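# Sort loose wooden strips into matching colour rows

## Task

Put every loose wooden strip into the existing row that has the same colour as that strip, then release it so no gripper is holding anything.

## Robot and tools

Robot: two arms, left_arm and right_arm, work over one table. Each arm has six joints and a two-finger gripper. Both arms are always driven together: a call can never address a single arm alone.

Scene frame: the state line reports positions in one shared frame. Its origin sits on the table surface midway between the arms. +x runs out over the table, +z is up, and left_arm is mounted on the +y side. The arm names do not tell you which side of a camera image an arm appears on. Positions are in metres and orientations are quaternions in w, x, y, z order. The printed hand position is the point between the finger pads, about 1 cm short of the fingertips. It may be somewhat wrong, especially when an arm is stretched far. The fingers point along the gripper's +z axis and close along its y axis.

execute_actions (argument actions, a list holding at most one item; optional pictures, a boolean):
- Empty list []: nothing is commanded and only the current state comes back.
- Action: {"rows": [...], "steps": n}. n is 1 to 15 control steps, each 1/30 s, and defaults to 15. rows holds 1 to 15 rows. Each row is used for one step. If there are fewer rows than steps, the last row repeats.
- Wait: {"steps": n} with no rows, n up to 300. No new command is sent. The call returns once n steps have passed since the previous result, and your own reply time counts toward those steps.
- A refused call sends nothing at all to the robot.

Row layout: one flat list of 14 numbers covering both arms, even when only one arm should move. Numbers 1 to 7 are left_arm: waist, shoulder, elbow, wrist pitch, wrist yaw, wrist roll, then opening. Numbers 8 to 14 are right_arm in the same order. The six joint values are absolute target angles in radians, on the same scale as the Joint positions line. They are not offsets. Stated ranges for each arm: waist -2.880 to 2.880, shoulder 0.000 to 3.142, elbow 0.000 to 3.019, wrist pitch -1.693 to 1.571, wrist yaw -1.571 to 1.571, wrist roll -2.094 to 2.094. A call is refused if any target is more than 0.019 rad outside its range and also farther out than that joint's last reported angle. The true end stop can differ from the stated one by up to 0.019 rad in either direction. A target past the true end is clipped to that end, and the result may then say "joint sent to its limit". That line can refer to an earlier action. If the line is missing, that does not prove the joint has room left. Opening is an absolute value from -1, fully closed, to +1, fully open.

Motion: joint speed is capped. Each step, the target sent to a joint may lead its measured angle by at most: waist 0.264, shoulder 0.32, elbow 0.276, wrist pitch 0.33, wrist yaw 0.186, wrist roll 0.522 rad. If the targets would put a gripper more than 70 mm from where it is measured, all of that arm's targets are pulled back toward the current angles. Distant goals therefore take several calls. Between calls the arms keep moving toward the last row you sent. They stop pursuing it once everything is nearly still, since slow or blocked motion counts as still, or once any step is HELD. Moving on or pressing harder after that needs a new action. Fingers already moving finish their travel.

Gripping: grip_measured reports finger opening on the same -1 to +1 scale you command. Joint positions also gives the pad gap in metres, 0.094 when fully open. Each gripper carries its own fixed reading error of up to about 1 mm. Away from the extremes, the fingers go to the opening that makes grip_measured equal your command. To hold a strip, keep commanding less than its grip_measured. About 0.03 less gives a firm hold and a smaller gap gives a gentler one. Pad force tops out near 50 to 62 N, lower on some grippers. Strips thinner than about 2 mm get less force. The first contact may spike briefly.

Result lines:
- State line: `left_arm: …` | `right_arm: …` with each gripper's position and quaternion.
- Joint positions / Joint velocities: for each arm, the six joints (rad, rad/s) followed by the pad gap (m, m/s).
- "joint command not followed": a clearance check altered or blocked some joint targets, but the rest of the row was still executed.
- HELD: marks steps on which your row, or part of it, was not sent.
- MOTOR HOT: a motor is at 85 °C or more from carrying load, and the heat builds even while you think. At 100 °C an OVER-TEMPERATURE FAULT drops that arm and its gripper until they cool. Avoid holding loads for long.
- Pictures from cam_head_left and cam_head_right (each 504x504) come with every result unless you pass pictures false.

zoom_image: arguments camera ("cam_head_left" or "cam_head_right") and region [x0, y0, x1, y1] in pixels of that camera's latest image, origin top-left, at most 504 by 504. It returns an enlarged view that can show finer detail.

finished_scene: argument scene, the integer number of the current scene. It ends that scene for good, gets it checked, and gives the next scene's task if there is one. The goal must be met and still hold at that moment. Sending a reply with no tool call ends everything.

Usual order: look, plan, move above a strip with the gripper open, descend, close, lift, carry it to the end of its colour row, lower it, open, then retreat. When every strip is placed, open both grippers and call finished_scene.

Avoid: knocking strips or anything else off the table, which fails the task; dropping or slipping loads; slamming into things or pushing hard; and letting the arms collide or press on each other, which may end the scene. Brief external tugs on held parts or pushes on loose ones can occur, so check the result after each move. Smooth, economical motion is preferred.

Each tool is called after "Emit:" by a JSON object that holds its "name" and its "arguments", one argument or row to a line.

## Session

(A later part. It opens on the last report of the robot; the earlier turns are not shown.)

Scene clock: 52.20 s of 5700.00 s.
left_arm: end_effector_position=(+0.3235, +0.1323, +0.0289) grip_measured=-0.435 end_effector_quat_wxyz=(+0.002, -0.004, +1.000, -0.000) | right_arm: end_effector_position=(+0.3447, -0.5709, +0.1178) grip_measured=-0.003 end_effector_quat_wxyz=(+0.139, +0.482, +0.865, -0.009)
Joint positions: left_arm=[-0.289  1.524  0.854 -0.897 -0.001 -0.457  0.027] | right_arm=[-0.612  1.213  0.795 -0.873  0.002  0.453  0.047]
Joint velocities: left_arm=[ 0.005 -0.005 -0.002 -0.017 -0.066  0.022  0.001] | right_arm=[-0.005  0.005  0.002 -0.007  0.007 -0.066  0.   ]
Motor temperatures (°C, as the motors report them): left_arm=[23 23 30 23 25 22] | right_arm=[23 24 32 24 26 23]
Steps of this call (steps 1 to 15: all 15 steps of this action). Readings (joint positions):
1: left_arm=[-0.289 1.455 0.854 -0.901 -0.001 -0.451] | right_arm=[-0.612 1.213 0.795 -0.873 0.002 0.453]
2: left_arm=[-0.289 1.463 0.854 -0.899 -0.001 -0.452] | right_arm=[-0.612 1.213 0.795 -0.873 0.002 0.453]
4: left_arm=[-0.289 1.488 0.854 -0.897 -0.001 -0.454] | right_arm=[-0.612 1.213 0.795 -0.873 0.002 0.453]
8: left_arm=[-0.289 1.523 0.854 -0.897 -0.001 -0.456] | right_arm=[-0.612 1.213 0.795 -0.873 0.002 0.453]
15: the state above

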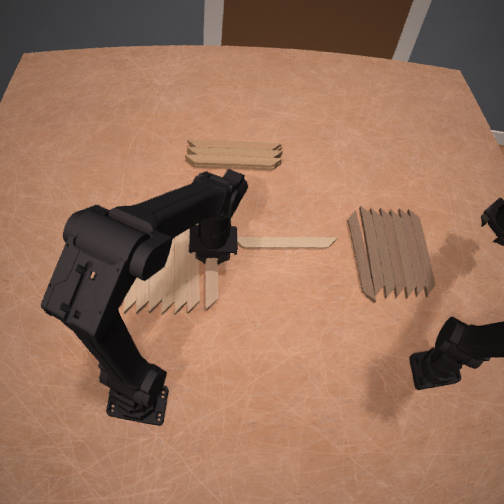

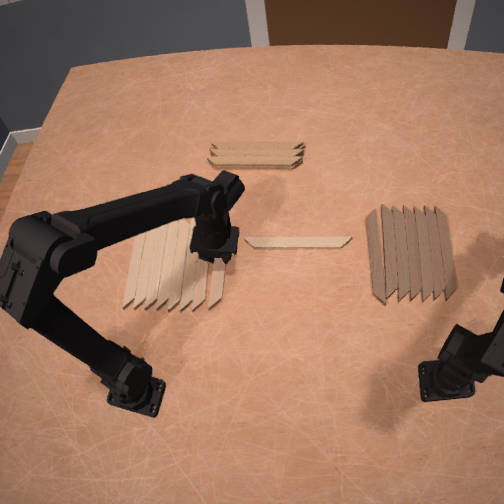

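Emit:
{"name": "execute_actions", "arguments": {
  "actions": [
    {"rows":[[-0.29,1.562,0.86,-0.91,0,-0.47,-0.475,-0.6,1.2,0.82,-0.87,0,0.46,0]],"steps":10}
  ],
  "pictures": false
}}

Emit:
{"name": "execute_actions", "arguments": {
  "actions": [
    {"rows":[[-0.29,1.562,0.86,-0.91,0,-0.47,-0.36,-0.6,1.2,0.82,-0.87,0,0.46,0]],"steps":8}
  ],
  "pictures": false
}}

Emit:
{"name": "execute_actions", "arguments": {
  "actions": [
    {"rows":[[-0.29,1.45,0.88,-0.95,0,-0.47,-0.36,-0.6,1.2,0.82,-0.87,0,0.46,0]],"steps":10}
  ],
  "pictures": false
}}

Emit:
{"name": "execute_actions", "arguments": {
  "actions": [
    {"rows":[[-0.555,1.77,1.29,-1.025,0,0.87,0.5,-0.6,1.2,0.82,-0.87,0,0.46,0]]}
  ],
  "pictures": false
}}

Emit:
{"name": "execute_actions", "arguments": {
  "actions": [
    {"steps":20}
  ],
  "pictures": false
}}

Emit:
{"name": "execute_actions", "arguments": {
  "actions": [
    {"rows":[[-0.555,1.845,1.29,-1.025,0,0.87,0.5,-0.6,1.2,0.82,-0.87,0,0.46,0]]}
  ]
}}

Emit:
{"name": "zoom_image", "arguments": {
  "camera": "cam_head_right",
  "region": [200,170,400,310]
}}

Scene clock: 58.87 s of 5700.00 s.
left_arm: end_effector_position=(+0.3124, +0.1353, +0.0185) grip_measured=-0.435 end_effector_quat_wxyz=(-0.014, -0.003, +1.000, +0.006) | right_arm: end_effector_position=(+0.3447, -0.5709, +0.1178) grip_measured=-0.003 end_effector_quat_wxyz=(+0.139, +0.482, +0.865, -0.009)
Joint positions: left_arm=[-0.293  1.537  0.834 -0.899  0.002 -0.46   0.027] | right_arm=[-0.612  1.213  0.795 -0.873  0.002  0.453  0.047]
Joint velocities: left_arm=[-0.015 -0.015 -0.002 -0.002  0.022 -0.007 -0.   ] | right_arm=[-0.005 -0.015  0.002 -0.012  0.007  0.007 -0.001]
Motor temperatures (°C, as the motors report them): left_arm=[23 23 30 23 25 22] | right_arm=[23 24 32 24 26 23]
Steps of this call (steps 1 to 15: the robot went on to your last target; steps 16 to 120: nothing new was sent; then 2.33 s passed at rest; steps 121 to 130: all 10 steps of this action). Readings (joint positions):
121: left_arm=[-0.293 1.526 0.831 -0.897 0.002 -0.460] | right_arm=[-0.612 1.213 0.795 -0.873 0.002 0.453]
122: left_arm=[-0.293 1.529 0.831 -0.897 0.002 -0.460] | right_arm=[-0.612 1.213 0.795 -0.873 0.002 0.453]
124: left_arm=[-0.293 1.537 0.833 -0.899 0.002 -0.460] | right_arm=[-0.612 1.213 0.795 -0.873 0.002 0.453]
128: left_arm=[-0.293 1.537 0.834 -0.899 0.002 -0.460] | right_arm=[-0.612 1.213 0.795 -0.873 0.002 0.453]
130: the state above

Scene clock: 59.13 s of 5700.00 s.
left_arm: end_effector_position=(+0.3124, +0.1353, +0.0183) grip_measured=-0.363 end_effector_quat_wxyz=(-0.015, -0.003, +1.000, +0.006) | right_arm: end_effector_position=(+0.3447, -0.5709, +0.1178) grip_measured=-0.003 end_effector_quat_wxyz=(+0.139, +0.482, +0.865, -0.009)
Joint positions: left_arm=[-0.293  1.538  0.834 -0.899  0.002 -0.46   0.03 ] | right_arm=[-0.612  1.213  0.795 -0.873  0.002  0.453  0.047]
Joint velocities: left_arm=[ 0.005 -0.015 -0.012  0.002  0.022 -0.066 -0.001] | right_arm=[-0.015 -0.005  0.012  0.007 -0.007 -0.022 -0.   ]
Motor temperatures (°C, as the motors report them): left_arm=[23 23 30 23 25 22] | right_arm=[23 24 32 24 26 23]
Steps of this call (steps 1 to 8: all 8 steps of this action). Readings (joint positions):
1: left_arm=[-0.293 1.537 0.834 -0.899 0.002 -0.460] | right_arm=[-0.612 1.213 0.795 -0.873 0.002 0.453]
2: left_arm=[-0.293 1.538 0.834 -0.899 0.002 -0.460] | right_arm=[-0.612 1.213 0.795 -0.873 0.002 0.453]
4: left_arm=[-0.293 1.538 0.834 -0.899 0.002 -0.460] | right_arm=[-0.612 1.213 0.795 -0.873 0.002 0.453]
8: the state above

Scene clock: 59.47 s of 5700.00 s.
left_arm: end_effector_position=(+0.3203, +0.1315, +0.0566) grip_measured=-0.363 end_effector_quat_wxyz=(+0.020, -0.003, +1.000, -0.011) | right_arm: end_effector_position=(+0.3447, -0.5709, +0.1178) grip_measured=-0.003 end_effector_quat_wxyz=(+0.139, +0.482, +0.865, -0.009)
Joint positions: left_arm=[-0.293  1.443  0.853 -0.936  0.002 -0.46   0.03 ] | right_arm=[-0.612  1.213  0.795 -0.873  0.002  0.453  0.047]
Joint velocities: left_arm=[-0.005 -0.005  0.012  0.002 -0.007  0.051 -0.001] | right_arm=[-0.015 -0.005 -0.007  0.012 -0.007 -0.037 -0.   ]
Motor temperatures (°C, as the motors report them): left_arm=[23 23 30 23 25 22] | right_arm=[23 24 32 24 26 23]
Steps of this call (steps 1 to 10: all 10 steps of this action). Readings (joint positions):
1: left_arm=[-0.293 1.533 0.836 -0.906 0.002 -0.460] | right_arm=[-0.612 1.213 0.795 -0.873 0.002 0.453]
2: left_arm=[-0.293 1.523 0.836 -0.917 0.002 -0.460] | right_arm=[-0.612 1.213 0.795 -0.873 0.002 0.453]
4: left_arm=[-0.293 1.490 0.837 -0.931 0.002 -0.460] | right_arm=[-0.612 1.213 0.795 -0.873 0.002 0.453]
8: left_arm=[-0.293 1.445 0.849 -0.936 0.002 -0.460] | right_arm=[-0.612 1.213 0.795 -0.873 0.002 0.453]
10: the state above

Scene clock: 59.97 s of 5700.00 s.
left_arm: end_effector_position=(+0.3698, -0.0519, +0.0597) grip_measured=+0.498 end_effector_quat_wxyz=(+0.032, +0.626, +0.779, -0.002) | right_arm: end_effector_position=(+0.3447, -0.5709, +0.1178) grip_measured=-0.003 end_effector_quat_wxyz=(+0.139, +0.482, +0.865, -0.009)
Joint positions: left_arm=[-0.575  1.772  1.272 -1.007  0.001  0.618  0.07 ] | right_arm=[-0.612  1.213  0.795 -0.873  0.002  0.453  0.047]
Joint velocities: left_arm=[ 0.093 -0.005 -0.012 -0.1   -0.007  1.59  -0.001] | right_arm=[ 0.005 -0.005  0.012 -0.022 -0.066 -0.125  0.   ]
Motor temperatures (°C, as the motors report them): left_arm=[23 24 30 23 25 22] | right_arm=[23 24 32 24 26 23]
Steps of this call (steps 1 to 15: all 15 steps of this action). Readings (joint positions):
1: left_arm=[-0.303 1.455 0.865 -0.947 -0.003 -0.422] | right_arm=[-0.612 1.213 0.795 -0.873 0.002 0.453]
2: left_arm=[-0.323 1.483 0.892 -0.964 -0.005 -0.374] | right_arm=[-0.612 1.213 0.795 -0.873 0.002 0.453]
4: left_arm=[-0.386 1.566 0.969 -0.980 -0.005 -0.274] | right_arm=[-0.612 1.213 0.795 -0.873 0.002 0.453]
8: left_arm=[-0.505 1.721 1.156 -0.998 -0.003 -0.003] | right_arm=[-0.612 1.213 0.795 -0.873 0.002 0.453]
15: the state above

Scene clock: 60.63 s of 5700.00 s.
left_arm: end_effector_position=(+0.3742, -0.0456, +0.0596) grip_measured=+0.498 end_effector_quat_wxyz=(+0.030, +0.709, +0.705, +0.001) | right_arm: end_effector_position=(+0.3447, -0.5709, +0.1178) grip_measured=-0.003 end_effector_quat_wxyz=(+0.139, +0.482, +0.865, -0.009)
Joint positions: left_arm=[-0.56   1.772  1.272 -1.011  0.001  0.855  0.07 ] | right_arm=[-0.612  1.213  0.795 -0.873  0.002  0.453  0.047]
Joint velocities: left_arm=[-0.005  0.015 -0.017 -0.022 -0.007  0.007 -0.002] | right_arm=[-0.005 -0.015 -0.007 -0.017 -0.022  0.066  0.   ]
Motor temperatures (°C, as the motors report them): left_arm=[23 24 30 23 25 22] | right_arm=[23 24 32 24 26 23]
Steps of this call (steps 1 to 20: the robot went on to your last target). Readings (joint positions):
1: left_arm=[-0.573 1.772 1.272 -1.009 0.001 0.666] | right_arm=[-0.612 1.213 0.795 -0.873 0.002 0.453]
2: left_arm=[-0.570 1.772 1.272 -1.010 0.001 0.705] | right_arm=[-0.612 1.213 0.795 -0.873 0.002 0.453]
4: left_arm=[-0.565 1.772 1.272 -1.011 0.001 0.760] | right_arm=[-0.612 1.213 0.795 -0.873 0.002 0.453]
8: left_arm=[-0.560 1.772 1.272 -1.011 0.001 0.818] | right_arm=[-0.612 1.213 0.795 -0.873 0.002 0.453]
20: the state above

Scene clock: 61.13 s of 5700.00 s.
left_arm: end_effector_position=(+0.3702, -0.0420, +0.0277) grip_measured=+0.498 end_effector_quat_wxyz=(-0.003, +0.710, +0.705, -0.001) | right_arm: end_effector_position=(+0.3447, -0.5709, +0.1178) grip_measured=-0.003 end_effector_quat_wxyz=(+0.139, +0.482, +0.865, -0.009)
Joint positions: left_arm=[-0.56   1.838  1.273 -1.012  0.001  0.857  0.07 ] | right_arm=[-0.612  1.213  0.795 -0.873  0.002  0.453  0.047]
Joint velocities: left_arm=[-0.005  0.005 -0.007 -0.007  0.066  0.022  0.   ] | right_arm=[-0.005 -0.015 -0.007  0.012 -0.051 -0.11   0.   ]
Motor temperatures (°C, as the motors report them): left_arm=[23 24 30 23 25 22] | right_arm=[23 24 32 24 26 23]
Steps of this call (steps 1 to 15: all 15 steps of this action). Readings (joint positions):
1: left_arm=[-0.560 1.775 1.272 -1.012 0.001 0.855] | right_arm=[-0.612 1.213 0.795 -0.873 0.002 0.453]
2: left_arm=[-0.560 1.780 1.273 -1.012 0.001 0.856] | right_arm=[-0.612 1.213 0.795 -0.873 0.002 0.453]
4: left_arm=[-0.560 1.798 1.273 -1.012 0.001 0.856] | right_arm=[-0.612 1.213 0.795 -0.873 0.002 0.453]
8: left_arm=[-0.560 1.832 1.273 -1.012 0.001 0.857] | right_arm=[-0.612 1.213 0.795 -0.873 0.002 0.453]
15: the state above

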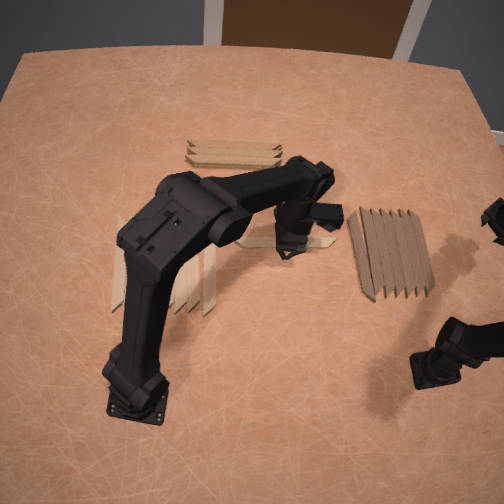

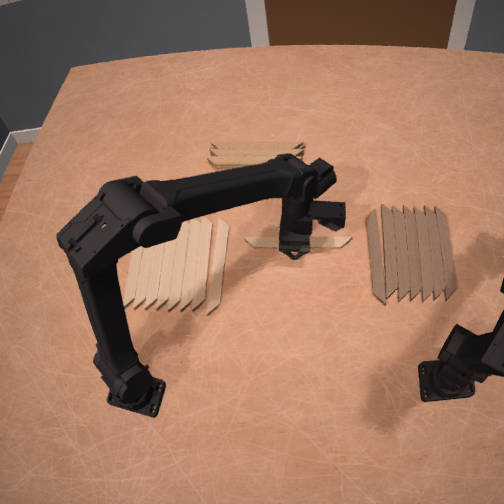

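Region (200, 170, 400, 310) of cam_head_right's 504x504 image, scaled by 2.520, with more detail than that image has; it fills the top 353 rows of this view, and the rest is white.

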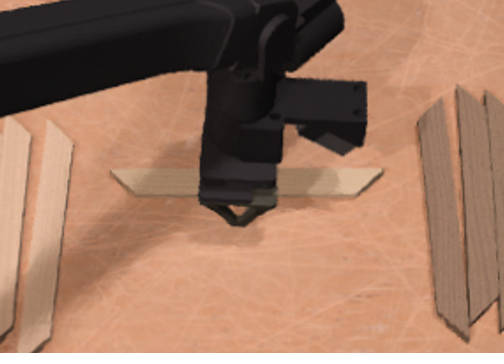

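Emit:
{"name": "execute_actions", "arguments": {
  "actions": [
    {"rows":[[-0.54,1.865,1.29,-1.025,0,0.87,0.3,-0.6,1.2,0.82,-0.87,0,0.46,0]],"steps":10}
  ],
  "pictures": false
}}

Emit:
{"name": "execute_actions", "arguments": {
  "actions": [
    {"rows":[[-0.54,1.865,1.29,-1.025,0,0.87,-0.475,-0.6,1.2,0.82,-0.87,0,0.46,0]]}
  ],
  "pictures": false
}}

Emit:
{"name": "execute_actions", "arguments": {
  "actions": [
    {"rows":[[-0.54,1.73,1.29,-1.025,0,0.87,-0.475,-0.6,1.2,0.82,-0.87,0,0.46,0]],"steps":10}
  ],
  "pictures": false
}}

Emit:
{"name": "execute_actions", "arguments": {
  "actions": [
    {"rows":[[-0.378,1.46,0.905,-0.88,0,-0.56,-0.475,-0.6,1.2,0.82,-0.87,0,0.46,0]]}
  ],
  "pictures": false
}}

Emit:
{"name": "execute_actions", "arguments": {
  "actions": [
    {"steps":20}
  ],
  "pictures": false
}}

Emit:
{"name": "execute_actions", "arguments": {
  "actions": [
    {"rows":[[-0.378,1.57,0.905,-0.88,0,-0.56,-0.475,-0.6,1.2,0.82,-0.87,0,0.46,0]]}
  ]
}}

Scene clock: 68.83 s of 5700.00 s.
left_arm: end_effector_position=(+0.3748, -0.0362, +0.0262) grip_measured=+0.303 end_effector_quat_wxyz=(-0.004, +0.705, +0.710, -0.001) | right_arm: end_effector_position=(+0.3447, -0.5709, +0.1178) grip_measured=-0.003 end_effector_quat_wxyz=(+0.139, +0.482, +0.865, -0.009)
Joint positions: left_arm=[-0.546  1.841  1.273 -1.012  0.001  0.858  0.061] | right_arm=[-0.612  1.213  0.795 -0.873  0.002  0.453  0.047]
Joint velocities: left_arm=[-0.005 -0.005 -0.007 -0.012 -0.037 -0.037  0.001] | right_arm=[-0.024 -0.034 -0.017 -0.017  0.007 -0.022 -0.001]
Motor temperatures (°C, as the motors report them): left_arm=[23 24 30 23 25 22] | right_arm=[23 24 33 24 26 23]
Steps of this call (steps 1 to 15: the robot went on to your last target; steps 16 to 90: nothing new was sent; then 4.37 s passed at rest; steps 91 to 100: all 10 steps of this action). Readings (joint positions):
91: left_arm=[-0.560 1.838 1.273 -1.012 0.001 0.857] | right_arm=[-0.612 1.213 0.795 -0.873 0.002 0.453]
92: left_arm=[-0.559 1.838 1.273 -1.012 0.001 0.858] | right_arm=[-0.612 1.213 0.795 -0.873 0.002 0.453]
94: left_arm=[-0.555 1.839 1.273 -1.012 0.001 0.858] | right_arm=[-0.612 1.213 0.795 -0.873 0.002 0.453]
98: left_arm=[-0.547 1.840 1.273 -1.012 0.001 0.858] | right_arm=[-0.612 1.213 0.795 -0.873 0.002 0.453]
100: the state above

Scene clock: 69.33 s of 5700.00 s.
left_arm: end_effector_position=(+0.3747, -0.0361, +0.0262) grip_measured=-0.439 end_effector_quat_wxyz=(-0.005, +0.705, +0.709, -0.001) | right_arm: end_effector_position=(+0.3447, -0.5709, +0.1178) grip_measured=-0.003 end_effector_quat_wxyz=(+0.139, +0.482, +0.865, -0.009)
Joint positions: left_arm=[-0.546  1.841  1.273 -1.012  0.001  0.858  0.026] | right_arm=[-0.612  1.213  0.795 -0.873  0.002  0.453  0.047]
Joint velocities: left_arm=[-0.015 -0.005 -0.012  0.007  0.007  0.037  0.001] | right_arm=[-0.015  0.005 -0.017  0.012 -0.007  0.022 -0.   ]
Motor temperatures (°C, as the motors report them): left_arm=[23 24 30 23 25 22] | right_arm=[23 24 33 24 26 23]
Steps of this call (steps 1 to 15: all 15 steps of this action). Readings (joint positions):
1: left_arm=[-0.546 1.841 1.273 -1.012 0.001 0.858] | right_arm=[-0.612 1.213 0.795 -0.873 0.002 0.453]
2: left_arm=[-0.546 1.841 1.273 -1.012 0.001 0.858] | right_arm=[-0.612 1.213 0.795 -0.873 0.002 0.453]
4: left_arm=[-0.546 1.841 1.273 -1.012 0.001 0.858] | right_arm=[-0.612 1.213 0.795 -0.873 0.002 0.453]
8: left_arm=[-0.546 1.841 1.273 -1.012 0.001 0.858] | right_arm=[-0.612 1.213 0.795 -0.873 0.002 0.453]
15: the state above

Scene clock: 69.67 s of 5700.00 s.
left_arm: end_effector_position=(+0.3801, -0.0407, +0.0855) grip_measured=-0.439 end_effector_quat_wxyz=(+0.054, +0.704, +0.708, +0.004) | right_arm: end_effector_position=(+0.3447, -0.5709, +0.1178) grip_measured=-0.003 end_effector_quat_wxyz=(+0.139, +0.482, +0.865, -0.009)
Joint positions: left_arm=[-0.546  1.717  1.269 -1.015  0.001  0.858  0.026] | right_arm=[-0.612  1.213  0.795 -0.873  0.002  0.453  0.047]
Joint velocities: left_arm=[-0.005 -0.103  0.002  0.007  0.007 -0.022 -0.   ] | right_arm=[ 0.005 -0.005  0.007 -0.017  0.007 -0.022 -0.   ]
Motor temperatures (°C, as the motors report them): left_arm=[23 24 30 23 25 22] | right_arm=[23 24 33 24 26 23]
Steps of this call (steps 1 to 10: all 10 steps of this action). Readings (joint positions):
1: left_arm=[-0.546 1.835 1.273 -1.012 0.001 0.858] | right_arm=[-0.612 1.213 0.795 -0.873 0.002 0.453]
2: left_arm=[-0.546 1.826 1.270 -1.013 0.001 0.858] | right_arm=[-0.612 1.213 0.795 -0.873 0.002 0.453]
4: left_arm=[-0.546 1.796 1.269 -1.015 0.001 0.858] | right_arm=[-0.612 1.213 0.795 -0.873 0.002 0.453]
8: left_arm=[-0.546 1.732 1.269 -1.015 0.001 0.858] | right_arm=[-0.612 1.213 0.795 -0.873 0.002 0.453]
10: the state above

Scene clock: 70.17 s of 5700.00 s.
left_arm: end_effector_position=(+0.3265, +0.0967, +0.0642) grip_measured=-0.439 end_effector_quat_wxyz=(+0.048, +0.092, +0.994, -0.021) | right_arm: end_effector_position=(+0.3447, -0.5709, +0.1178) grip_measured=-0.003 end_effector_quat_wxyz=(+0.139, +0.482, +0.865, -0.009)
Joint positions: left_arm=[-0.368  1.451  0.881 -0.896 -0.002 -0.344  0.026] | right_arm=[-0.612  1.213  0.795 -0.873  0.002  0.453  0.047]
Joint velocities: left_arm=[-0.093  0.015 -0.012  0.002 -0.037 -1.414 -0.   ] | right_arm=[ 0.005 -0.015  0.007  0.002 -0.022 -0.066  0.   ]
Motor temperatures (°C, as the motors report them): left_arm=[23 24 30 23 25 22] | right_arm=[23 24 33 24 26 23]
Steps of this call (steps 1 to 15: all 15 steps of this action). Readings (joint positions):
1: left_arm=[-0.540 1.701 1.248 -0.993 0.003 0.812] | right_arm=[-0.612 1.213 0.795 -0.873 0.002 0.453]
2: left_arm=[-0.530 1.671 1.200 -0.959 0.005 0.752] | right_arm=[-0.612 1.213 0.795 -0.873 0.002 0.453]
4: left_arm=[-0.487 1.590 1.079 -0.929 0.005 0.625] | right_arm=[-0.612 1.213 0.795 -0.873 0.002 0.453]
8: left_arm=[-0.372 1.460 0.895 -0.911 -0.003 0.244] | right_arm=[-0.612 1.213 0.795 -0.873 0.002 0.453]
15: the state above

Scene clock: 70.83 s of 5700.00 s.
left_arm: end_effector_position=(+0.3259, +0.0952, +0.0642) grip_measured=-0.439 end_effector_quat_wxyz=(+0.046, -0.006, +0.999, -0.026) | right_arm: end_effector_position=(+0.3447, -0.5709, +0.1178) grip_measured=-0.003 end_effector_quat_wxyz=(+0.139, +0.482, +0.865, -0.009)
Joint positions: left_arm=[-0.372  1.451  0.881 -0.896 -0.002 -0.545  0.026] | right_arm=[-0.612  1.213  0.795 -0.873  0.002  0.453  0.047]
Joint velocities: left_arm=[ 0.005 -0.005  0.012 -0.017 -0.037 -0.051 -0.   ] | right_arm=[-0.005 -0.005  0.012 -0.007  0.007  0.022  0.001]
Motor temperatures (°C, as the motors report them): left_arm=[23 24 30 23 25 22] | right_arm=[23 24 33 24 26 23]
Steps of this call (steps 1 to 20: the robot went on to your last target). Readings (joint positions):
1: left_arm=[-0.370 1.451 0.881 -0.896 -0.002 -0.385] | right_arm=[-0.612 1.213 0.795 -0.873 0.002 0.453]
2: left_arm=[-0.372 1.451 0.881 -0.896 -0.002 -0.418] | right_arm=[-0.612 1.213 0.795 -0.873 0.002 0.453]
4: left_arm=[-0.372 1.451 0.881 -0.896 -0.002 -0.464] | right_arm=[-0.612 1.213 0.795 -0.873 0.002 0.453]
8: left_arm=[-0.372 1.451 0.881 -0.896 -0.002 -0.514] | right_arm=[-0.612 1.213 0.795 -0.873 0.002 0.453]
20: the state above

Scene clock: 71.33 s of 5700.00 s.
left_arm: end_effector_position=(+0.3222, +0.0973, +0.0234) grip_measured=-0.439 end_effector_quat_wxyz=(+0.001, -0.008, +1.000, +0.000) | right_arm: end_effector_position=(+0.3447, -0.5709, +0.1178) grip_measured=-0.003 end_effector_quat_wxyz=(+0.139, +0.482, +0.865, -0.009)
Joint positions: left_arm=[-0.372  1.571  0.892 -0.89  -0.002 -0.548  0.026] | right_arm=[-0.612  1.213  0.795 -0.873  0.002  0.453  0.047]
Joint velocities: left_arm=[-0.015  0.005  0.007  0.007 -0.007  0.037  0.002] | right_arm=[ 0.005 -0.005  0.002  0.007  0.022 -0.037  0.001]
Motor temperatures (°C, as the motors report them): left_arm=[23 24 30 23 25 22] | right_arm=[23 24 33 24 26 23]
Steps of this call (steps 1 to 15: all 15 steps of this action). Readings (joint positions):
1: left_arm=[-0.372 1.458 0.881 -0.896 -0.002 -0.546] | right_arm=[-0.612 1.213 0.795 -0.873 0.002 0.453]
2: left_arm=[-0.372 1.473 0.886 -0.895 -0.002 -0.546] | right_arm=[-0.612 1.213 0.795 -0.873 0.002 0.453]
4: left_arm=[-0.372 1.518 0.888 -0.891 -0.002 -0.546] | right_arm=[-0.612 1.213 0.795 -0.873 0.002 0.453]
8: left_arm=[-0.372 1.571 0.891 -0.891 -0.002 -0.547] | right_arm=[-0.612 1.213 0.795 -0.873 0.002 0.453]
15: the state above

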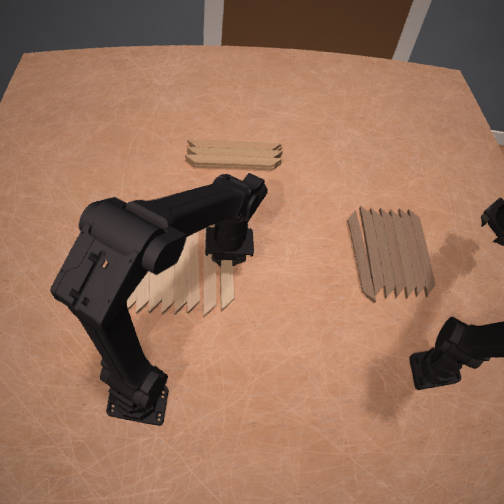

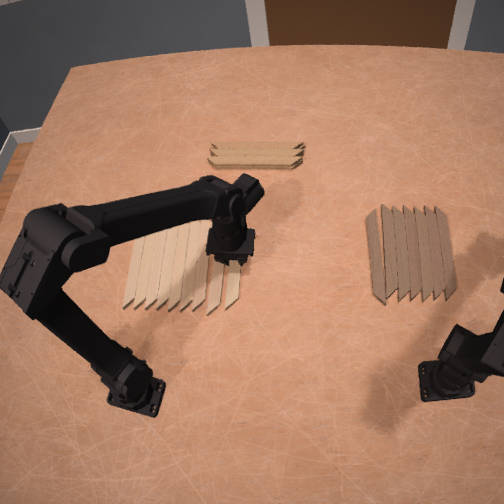

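Emit:
{"name": "execute_actions", "arguments": {
  "actions": [
    {"rows":[[-0.378,1.59,0.905,-0.91,0,-0.56,-0.475,-0.2,1.3,0.99,-0.92,0,0.44,-1]],"steps":8}
  ],
  "pictures": false
}}

Emit:
{"name": "execute_actions", "arguments": {
  "actions": [
    {"rows":[[-0.378,1.59,0.905,-0.91,0,-0.56,-0.36,0.1,1.4,0.99,-0.92,0,0.44,-1]],"steps":8}
  ],
  "pictures": false
}}

Emit:
{"name": "execute_actions", "arguments": {
  "actions": [
    {"rows":[[-0.378,1.5,0.905,-0.91,0,-0.56,-0.36,0.35,1.5,0.99,-0.92,0,0.44,-1]],"steps":10}
  ],
  "pictures": false
}}

Emit:
{"name": "execute_actions", "arguments": {
  "actions": [
    {"rows":[[-0.48,1.5,0.905,-0.88,0,-0.56,-1,0.47,1.57,0.99,-0.92,0,0.44,-1]]}
  ],
  "pictures": false
}}

Emit:
{"name": "execute_actions", "arguments": {
  "actions": [
    {"rows":[[-0.48,1.575,0.905,-0.88,0,-0.56,-1,0.47,1.645,0.99,-0.92,0,0.44,-1]]}
  ]
}}

Scene clock: 79.17 s of 5700.00 s.
left_arm: end_effector_position=(+0.3208, +0.0981, +0.0231) grip_measured=-0.439 end_effector_quat_wxyz=(-0.002, -0.008, +1.000, +0.002) | right_arm: end_effector_position=(+0.4272, -0.4696, +0.1380) grip_measured=-0.986 end_effector_quat_wxyz=(+0.145, +0.335, +0.931, +0.014)
Joint positions: left_arm=[-0.372  1.572  0.892 -0.896 -0.002 -0.548  0.026] | right_arm=[-0.287  1.284  0.91  -0.904  0.004  0.453  0.001]
Joint velocities: left_arm=[-0.015  0.005  0.012 -0.007 -0.037  0.022 -0.001] | right_arm=[ 1.47   0.21   0.466 -0.105 -0.051 -0.022 -0.001]
Motor temperatures (°C, as the motors report them): left_arm=[23 24 30 23 25 22] | right_arm=[23 24 33 24 26 23]
Steps of this call (steps 1 to 15: the robot went on to your last target; steps 16 to 90: nothing new was sent; then 4.57 s passed at rest; steps 91 to 98: all 8 steps of this action). Readings (joint positions):
91: left_arm=[-0.372 1.571 0.892 -0.891 -0.002 -0.548] | right_arm=[-0.601 1.216 0.801 -0.879 0.007 0.453]
92: left_arm=[-0.372 1.571 0.892 -0.893 -0.002 -0.548] | right_arm=[-0.575 1.224 0.813 -0.889 0.008 0.453]
94: left_arm=[-0.372 1.571 0.892 -0.895 -0.002 -0.548] | right_arm=[-0.490 1.247 0.846 -0.898 0.008 0.453]
98: the state above

Scene clock: 79.43 s of 5700.00 s.
left_arm: end_effector_position=(+0.3208, +0.0982, +0.0231) grip_measured=-0.363 end_effector_quat_wxyz=(-0.002, -0.008, +1.000, +0.002) | right_arm: end_effector_position=(+0.4473, -0.3041, +0.1114) grip_measured=-0.986 end_effector_quat_wxyz=(+0.104, +0.142, +0.984, +0.035)
Joint positions: left_arm=[-0.372  1.572  0.892 -0.896 -0.002 -0.548  0.03 ] | right_arm=[ 0.114  1.394  0.951 -0.908 -0.005  0.45   0.001]
Joint velocities: left_arm=[-0.005  0.005 -0.012 -0.007 -0.095 -0.022  0.   ] | right_arm=[ 0.689  0.327  0.007 -0.071 -0.081  0.051 -0.001]
Motor temperatures (°C, as the motors report them): left_arm=[23 24 30 23 25 22] | right_arm=[23 24 33 24 26 23]
Steps of this call (steps 1 to 8: all 8 steps of this action). Readings (joint positions):
1: left_arm=[-0.372 1.572 0.892 -0.896 -0.002 -0.548] | right_arm=[-0.235 1.295 0.924 -0.905 0.004 0.453]
2: left_arm=[-0.372 1.572 0.892 -0.896 -0.002 -0.548] | right_arm=[-0.182 1.306 0.935 -0.905 0.004 0.453]
4: left_arm=[-0.372 1.572 0.892 -0.896 -0.002 -0.548] | right_arm=[-0.070 1.335 0.947 -0.905 0.003 0.453]
8: the state above

Scene clock: 79.77 s of 5700.00 s.
left_arm: end_effector_position=(+0.3261, +0.0950, +0.0506) grip_measured=-0.363 end_effector_quat_wxyz=(+0.029, -0.008, +0.999, -0.017) | right_arm: end_effector_position=(+0.4105, -0.2014, +0.0651) grip_measured=-0.986 end_effector_quat_wxyz=(+0.044, +0.011, +0.999, +0.022)
Joint positions: left_arm=[-0.372  1.496  0.891 -0.898 -0.002 -0.548  0.03 ] | right_arm=[ 0.376  1.512  0.953 -0.913 -0.003  0.448  0.001]
Joint velocities: left_arm=[-0.015  0.015  0.007  0.012  0.022  0.051 -0.   ] | right_arm=[-0.122 -0.005  0.007 -0.007 -0.037  0.037  0.   ]
Motor temperatures (°C, as the motors report them): left_arm=[23 24 30 23 25 22] | right_arm=[23 24 33 24 26 23]
Steps of this call (steps 1 to 10: all 10 steps of this action). Readings (joint positions):
1: left_arm=[-0.372 1.568 0.892 -0.896 -0.002 -0.548] | right_arm=[0.144 1.408 0.951 -0.910 -0.000 0.449]
2: left_arm=[-0.372 1.561 0.891 -0.898 -0.002 -0.548] | right_arm=[0.178 1.422 0.952 -0.911 0.002 0.449]
4: left_arm=[-0.372 1.537 0.891 -0.898 -0.002 -0.548] | right_arm=[0.267 1.458 0.953 -0.911 0.002 0.449]
8: left_arm=[-0.372 1.499 0.891 -0.898 -0.002 -0.548] | right_arm=[0.376 1.509 0.953 -0.912 -0.004 0.448]
10: the state above

Scene clock: 80.27 s of 5700.00 s.
left_arm: end_effector_position=(+0.3013, +0.0563, +0.0506) grip_measured=-0.983 end_effector_quat_wxyz=(+0.029, +0.050, +0.998, -0.020) | right_arm: end_effector_position=(+0.3896, -0.1673, +0.0441) grip_measured=-0.986 end_effector_quat_wxyz=(+0.020, -0.038, +0.999, +0.011)
Joint positions: left_arm=[-0.488  1.496  0.891 -0.895  0.001 -0.549  0.001] | right_arm=[ 0.474  1.568  0.955 -0.913 -0.001  0.448  0.001]
Joint velocities: left_arm=[ 0.005  0.005 -0.022 -0.002 -0.081 -0.037 -0.002] | right_arm=[-0.015  0.005 -0.002 -0.012 -0.037  0.037 -0.001]
Motor temperatures (°C, as the motors report them): left_arm=[23 24 30 23 25 22] | right_arm=[23 24 33 24 26 23]
Steps of this call (steps 1 to 15: all 15 steps of this action). Readings (joint positions):
1: left_arm=[-0.380 1.496 0.891 -0.898 -0.004 -0.549] | right_arm=[0.379 1.514 0.953 -0.913 0.001 0.448]
2: left_arm=[-0.395 1.496 0.891 -0.898 -0.005 -0.549] | right_arm=[0.389 1.519 0.955 -0.913 0.002 0.448]
4: left_arm=[-0.443 1.496 0.891 -0.895 -0.003 -0.549] | right_arm=[0.425 1.536 0.955 -0.913 0.002 0.448]
8: left_arm=[-0.494 1.496 0.891 -0.895 0.001 -0.549] | right_arm=[0.473 1.565 0.955 -0.913 -0.001 0.448]
15: the state above

Scene clock: 80.77 s of 5700.00 s.
left_arm: end_effector_position=(+0.2963, +0.0600, +0.0230) grip_measured=-0.983 end_effector_quat_wxyz=(-0.001, +0.050, +0.999, +0.000) | right_arm: end_effector_position=(+0.3844, -0.1703, +0.0151) grip_measured=-0.986 end_effector_quat_wxyz=(-0.014, -0.038, +0.999, -0.007)
Joint positions: left_arm=[-0.488  1.572  0.892 -0.892  0.001 -0.549  0.001] | right_arm=[ 0.474  1.647  0.96  -0.915 -0.001  0.448  0.001]
Joint velocities: left_arm=[ 0.005 -0.005 -0.002 -0.017  0.066 -0.051 -0.   ] | right_arm=[-0.005 -0.005 -0.012  0.007  0.007  0.007  0.   ]
Motor temperatures (°C, as the motors report them): left_arm=[23 24 30 23 25 22] | right_arm=[23 24 33 24 26 23]
Steps of this call (steps 1 to 15: all 15 steps of this action). Readings (joint positions):
1: left_arm=[-0.488 1.501 0.891 -0.895 0.001 -0.549] | right_arm=[0.474 1.572 0.956 -0.914 -0.001 0.448]
2: left_arm=[-0.488 1.509 0.892 -0.893 0.001 -0.549] | right_arm=[0.474 1.580 0.958 -0.914 -0.001 0.448]
4: left_arm=[-0.488 1.535 0.892 -0.892 0.001 -0.549] | right_arm=[0.474 1.605 0.959 -0.914 -0.001 0.448]
8: left_arm=[-0.488 1.571 0.892 -0.892 0.001 -0.549] | right_arm=[0.474 1.645 0.959 -0.914 -0.001 0.448]
15: the state above

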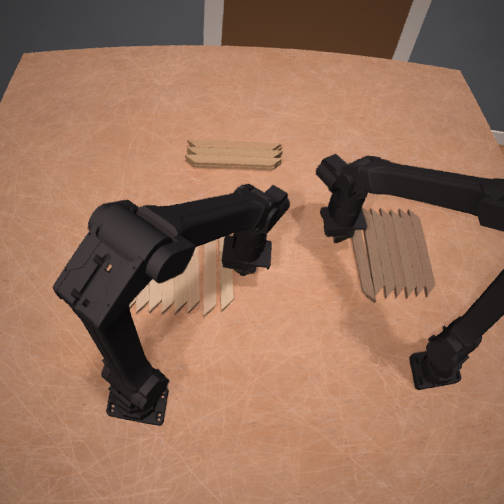

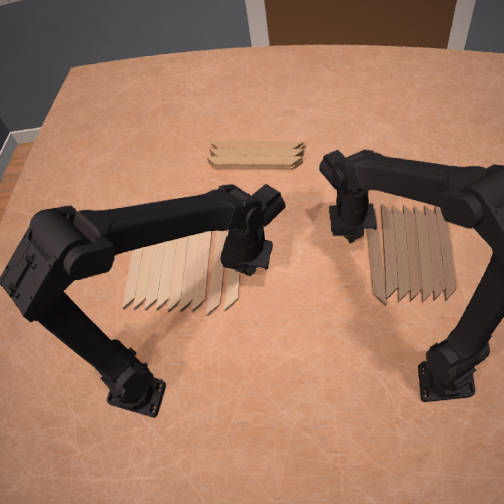

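Emit:
{"name": "execute_actions", "arguments": {
  "actions": [
    {"rows":[[-0.42,1.575,0.905,-0.88,0,-0.56,-1,0.41,1.645,0.99,-0.92,0,0.44,-1]],"steps":8}
  ],
  "pictures": false
}}

Emit:
{"name": "execute_actions", "arguments": {
  "actions": [
    {"rows":[[-0.362,1.575,0.905,-0.88,0,-0.56,-1,0.357,1.645,0.99,-0.92,0,0.44,-1]],"steps":12}
  ],
  "pictures": false
}}

Emit:
{"name": "execute_actions", "arguments": {
  "actions": [
    {"rows":[[-0.4,1.4,0.905,-0.88,0,-0.56,-1,0.4,1.45,0.99,-0.92,0,0.44,-1]],"steps":10}
  ],
  "pictures": false
}}

Emit:
{"name": "execute_actions", "arguments": {
  "actions": [
    {"rows":[[0.4,1.3,0.905,-0.88,0,-0.56,0,-0.3,1.35,0.99,-0.92,0,0.44,0]]}
  ],
  "pictures": false
}}

Emit:
{"name": "execute_actions", "arguments": {
  "actions": [
    {"steps":10}
  ]
}}

Scene clock: 87.67 s of 5700.00 s.
left_arm: end_effector_position=(+0.3125, +0.0829, +0.0230) grip_measured=-0.983 end_effector_quat_wxyz=(-0.001, +0.013, +1.000, +0.000) | right_arm: end_effector_position=(+0.3959, -0.1917, +0.0151) grip_measured=-0.986 end_effector_quat_wxyz=(-0.014, -0.008, +1.000, -0.006)
Joint positions: left_arm=[-0.416  1.572  0.892 -0.892  0.001 -0.549  0.001] | right_arm=[ 0.414  1.647  0.96  -0.915 -0.001  0.448  0.001]
Joint velocities: left_arm=[ 0.005 -0.005  0.002 -0.012  0.007 -0.007  0.   ] | right_arm=[-0.044 -0.005 -0.017 -0.037 -0.007  0.007 -0.001]
Motor temperatures (°C, as the motors report them): left_arm=[23 24 30 23 25 22] | right_arm=[23 25 33 24 26 23]
Steps of this call (steps 1 to 15: the robot went on to your last target; steps 16 to 90: nothing new was sent; then 3.63 s passed at rest; steps 91 to 98: all 8 steps of this action). Readings (joint positions):
91: left_arm=[-0.484 1.572 0.892 -0.892 0.002 -0.549] | right_arm=[0.470 1.647 0.960 -0.915 -0.001 0.448]
92: left_arm=[-0.475 1.572 0.892 -0.892 0.002 -0.549] | right_arm=[0.464 1.647 0.960 -0.915 -0.001 0.448]
94: left_arm=[-0.447 1.572 0.892 -0.892 0.002 -0.549] | right_arm=[0.442 1.647 0.960 -0.915 -0.001 0.448]
98: the state above

Scene clock: 88.07 s of 5700.00 s.
left_arm: end_effector_position=(+0.3230, +0.1000, +0.0230) grip_measured=-0.983 end_effector_quat_wxyz=(-0.001, -0.013, +1.000, -0.000) | right_arm: end_effector_position=(+0.4047, -0.2106, +0.0151) grip_measured=-0.986 end_effector_quat_wxyz=(-0.014, +0.018, +1.000, -0.006)
Joint positions: left_arm=[-0.363  1.572  0.892 -0.892  0.002 -0.549  0.001] | right_arm=[ 0.362  1.647  0.96  -0.915 -0.001  0.448  0.001]
Joint velocities: left_arm=[-0.005 -0.015  0.037 -0.002 -0.022  0.081 -0.001] | right_arm=[-0.015 -0.015  0.007 -0.012  0.022 -0.037 -0.001]
Motor temperatures (°C, as the motors report them): left_arm=[23 24 30 23 25 22] | right_arm=[23 25 33 24 26 23]
Steps of this call (steps 1 to 12: all 12 steps of this action). Readings (joint positions):
1: left_arm=[-0.412 1.572 0.892 -0.892 0.002 -0.549] | right_arm=[0.409 1.647 0.960 -0.915 -0.001 0.448]
2: left_arm=[-0.406 1.572 0.892 -0.892 0.002 -0.549] | right_arm=[0.404 1.647 0.960 -0.915 -0.001 0.448]
4: left_arm=[-0.385 1.572 0.892 -0.892 0.002 -0.549] | right_arm=[0.384 1.647 0.960 -0.915 -0.001 0.448]
8: left_arm=[-0.363 1.572 0.892 -0.892 0.002 -0.549] | right_arm=[0.362 1.647 0.960 -0.915 -0.001 0.448]
12: the state above

Scene clock: 88.40 s of 5700.00 s.
left_arm: end_effector_position=(+0.3274, +0.0820, +0.0986) grip_measured=-0.983 end_effector_quat_wxyz=(+0.086, +0.004, +0.995, -0.054) | right_arm: end_effector_position=(+0.4160, -0.1932, +0.1081) grip_measured=-0.986 end_effector_quat_wxyz=(+0.092, +0.005, +0.995, +0.044)
Joint positions: left_arm=[-0.397  1.365  0.887 -0.89   0.001 -0.549  0.001] | right_arm=[ 0.389  1.415  0.964 -0.917 -0.001  0.448  0.001]
Joint velocities: left_arm=[-0.005  0.005 -0.017 -0.012  0.007  0.007 -0.001] | right_arm=[-0.015 -0.151  0.042 -0.002 -0.037 -0.051 -0.001]
Motor temperatures (°C, as the motors report them): left_arm=[23 24 30 23 25 22] | right_arm=[23 25 33 24 26 23]
Steps of this call (steps 1 to 10: all 10 steps of this action). Readings (joint positions):
1: left_arm=[-0.365 1.561 0.891 -0.891 0.002 -0.549] | right_arm=[0.363 1.638 0.960 -0.915 -0.001 0.448]
2: left_arm=[-0.369 1.540 0.886 -0.891 0.001 -0.549] | right_arm=[0.365 1.622 0.958 -0.916 -0.001 0.448]
4: left_arm=[-0.382 1.473 0.884 -0.891 0.001 -0.549] | right_arm=[0.373 1.564 0.957 -0.917 -0.001 0.448]
8: left_arm=[-0.397 1.372 0.887 -0.890 0.001 -0.549] | right_arm=[0.388 1.438 0.961 -0.917 -0.001 0.448]
10: the state above

Scene clock: 88.90 s of 5700.00 s.
left_arm: end_effector_position=(+0.3764, +0.3937, +0.1155) grip_measured=-0.003 end_effector_quat_wxyz=(+0.122, -0.387, +0.914, -0.016) | right_arm: end_effector_position=(+0.4414, -0.4844, +0.1234) grip_measured=-0.003 end_effector_quat_wxyz=(+0.120, +0.346, +0.931, +0.009)
Joint positions: left_arm=[ 0.411  1.32   0.887 -0.89  -0.005 -0.55   0.047] | right_arm=[-0.313  1.377  0.964 -0.918  0.005  0.447  0.047]
Joint velocities: left_arm=[ 0.962 -0.034  0.002  0.002 -0.022 -0.051 -0.   ] | right_arm=[-0.786 -0.054 -0.002 -0.022  0.095  0.051 -0.   ]
Motor temperatures (°C, as the motors report them): left_arm=[23 24 30 23 25 22] | right_arm=[23 25 33 24 26 23]
Steps of this call (steps 1 to 15: all 15 steps of this action). Readings (joint positions):
1: left_arm=[-0.385 1.365 0.887 -0.890 0.007 -0.549] | right_arm=[0.379 1.409 0.965 -0.917 -0.006 0.447]
2: left_arm=[-0.356 1.363 0.887 -0.890 0.010 -0.549] | right_arm=[0.355 1.404 0.964 -0.917 -0.008 0.447]
4: left_arm=[-0.259 1.352 0.887 -0.890 0.009 -0.549] | right_arm=[0.273 1.395 0.964 -0.918 -0.008 0.447]
8: left_arm=[-0.012 1.329 0.887 -0.890 0.005 -0.549] | right_arm=[0.056 1.382 0.964 -0.918 -0.006 0.447]
15: the state above

Scene clock: 89.23 s of 5700.00 s.
left_arm: end_effector_position=(+0.3775, +0.3895, +0.1188) grip_measured=-0.003 end_effector_quat_wxyz=(+0.126, -0.383, +0.915, -0.019) | right_arm: end_effector_position=(+0.4418, -0.4830, +0.1288) grip_measured=-0.003 end_effector_quat_wxyz=(+0.126, +0.344, +0.930, +0.011)
Joint positions: left_arm=[ 0.402  1.311  0.887 -0.89  -0.001 -0.551  0.047] | right_arm=[-0.31   1.363  0.964 -0.918  0.002  0.447  0.047]
Joint velocities: left_arm=[-0.005  0.005  0.012 -0.002 -0.081 -0.007 -0.   ] | right_arm=[-0.005 -0.015 -0.022 -0.012  0.007 -0.066 -0.001]
Motor temperatures (°C, as the motors report them): left_arm=[23 24 30 23 25 22] | right_arm=[23 25 33 24 26 23]
Steps of this call (steps 1 to 10: the robot went on to your last target). Readings (joint positions):
1: left_arm=[0.435 1.319 0.887 -0.890 -0.006 -0.551] | right_arm=[-0.331 1.374 0.964 -0.918 0.006 0.447]
2: left_arm=[0.444 1.317 0.887 -0.890 -0.006 -0.551] | right_arm=[-0.336 1.372 0.964 -0.918 0.006 0.447]
4: left_arm=[0.435 1.314 0.887 -0.890 -0.005 -0.551] | right_arm=[-0.329 1.367 0.964 -0.918 0.004 0.447]
8: left_arm=[0.405 1.311 0.887 -0.890 -0.001 -0.551] | right_arm=[-0.311 1.363 0.964 -0.918 0.002 0.447]
10: the state above

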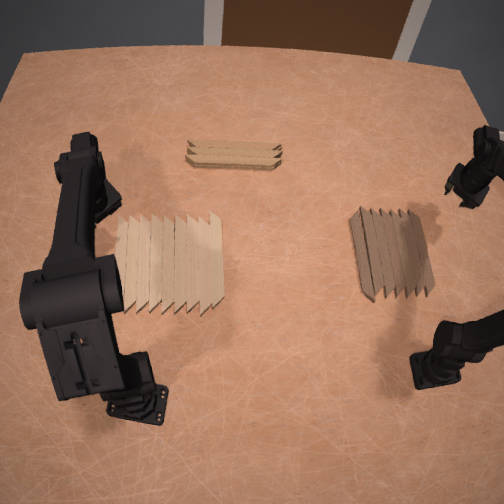

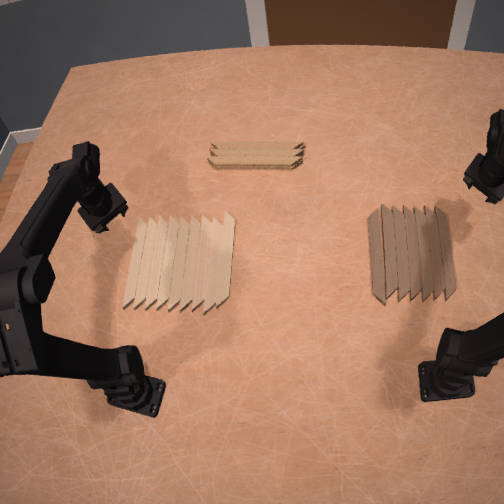

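Emit:
{"name": "finished_scene", "arguments": {
  "scene": 2
}}

The scene is finished: the task was done.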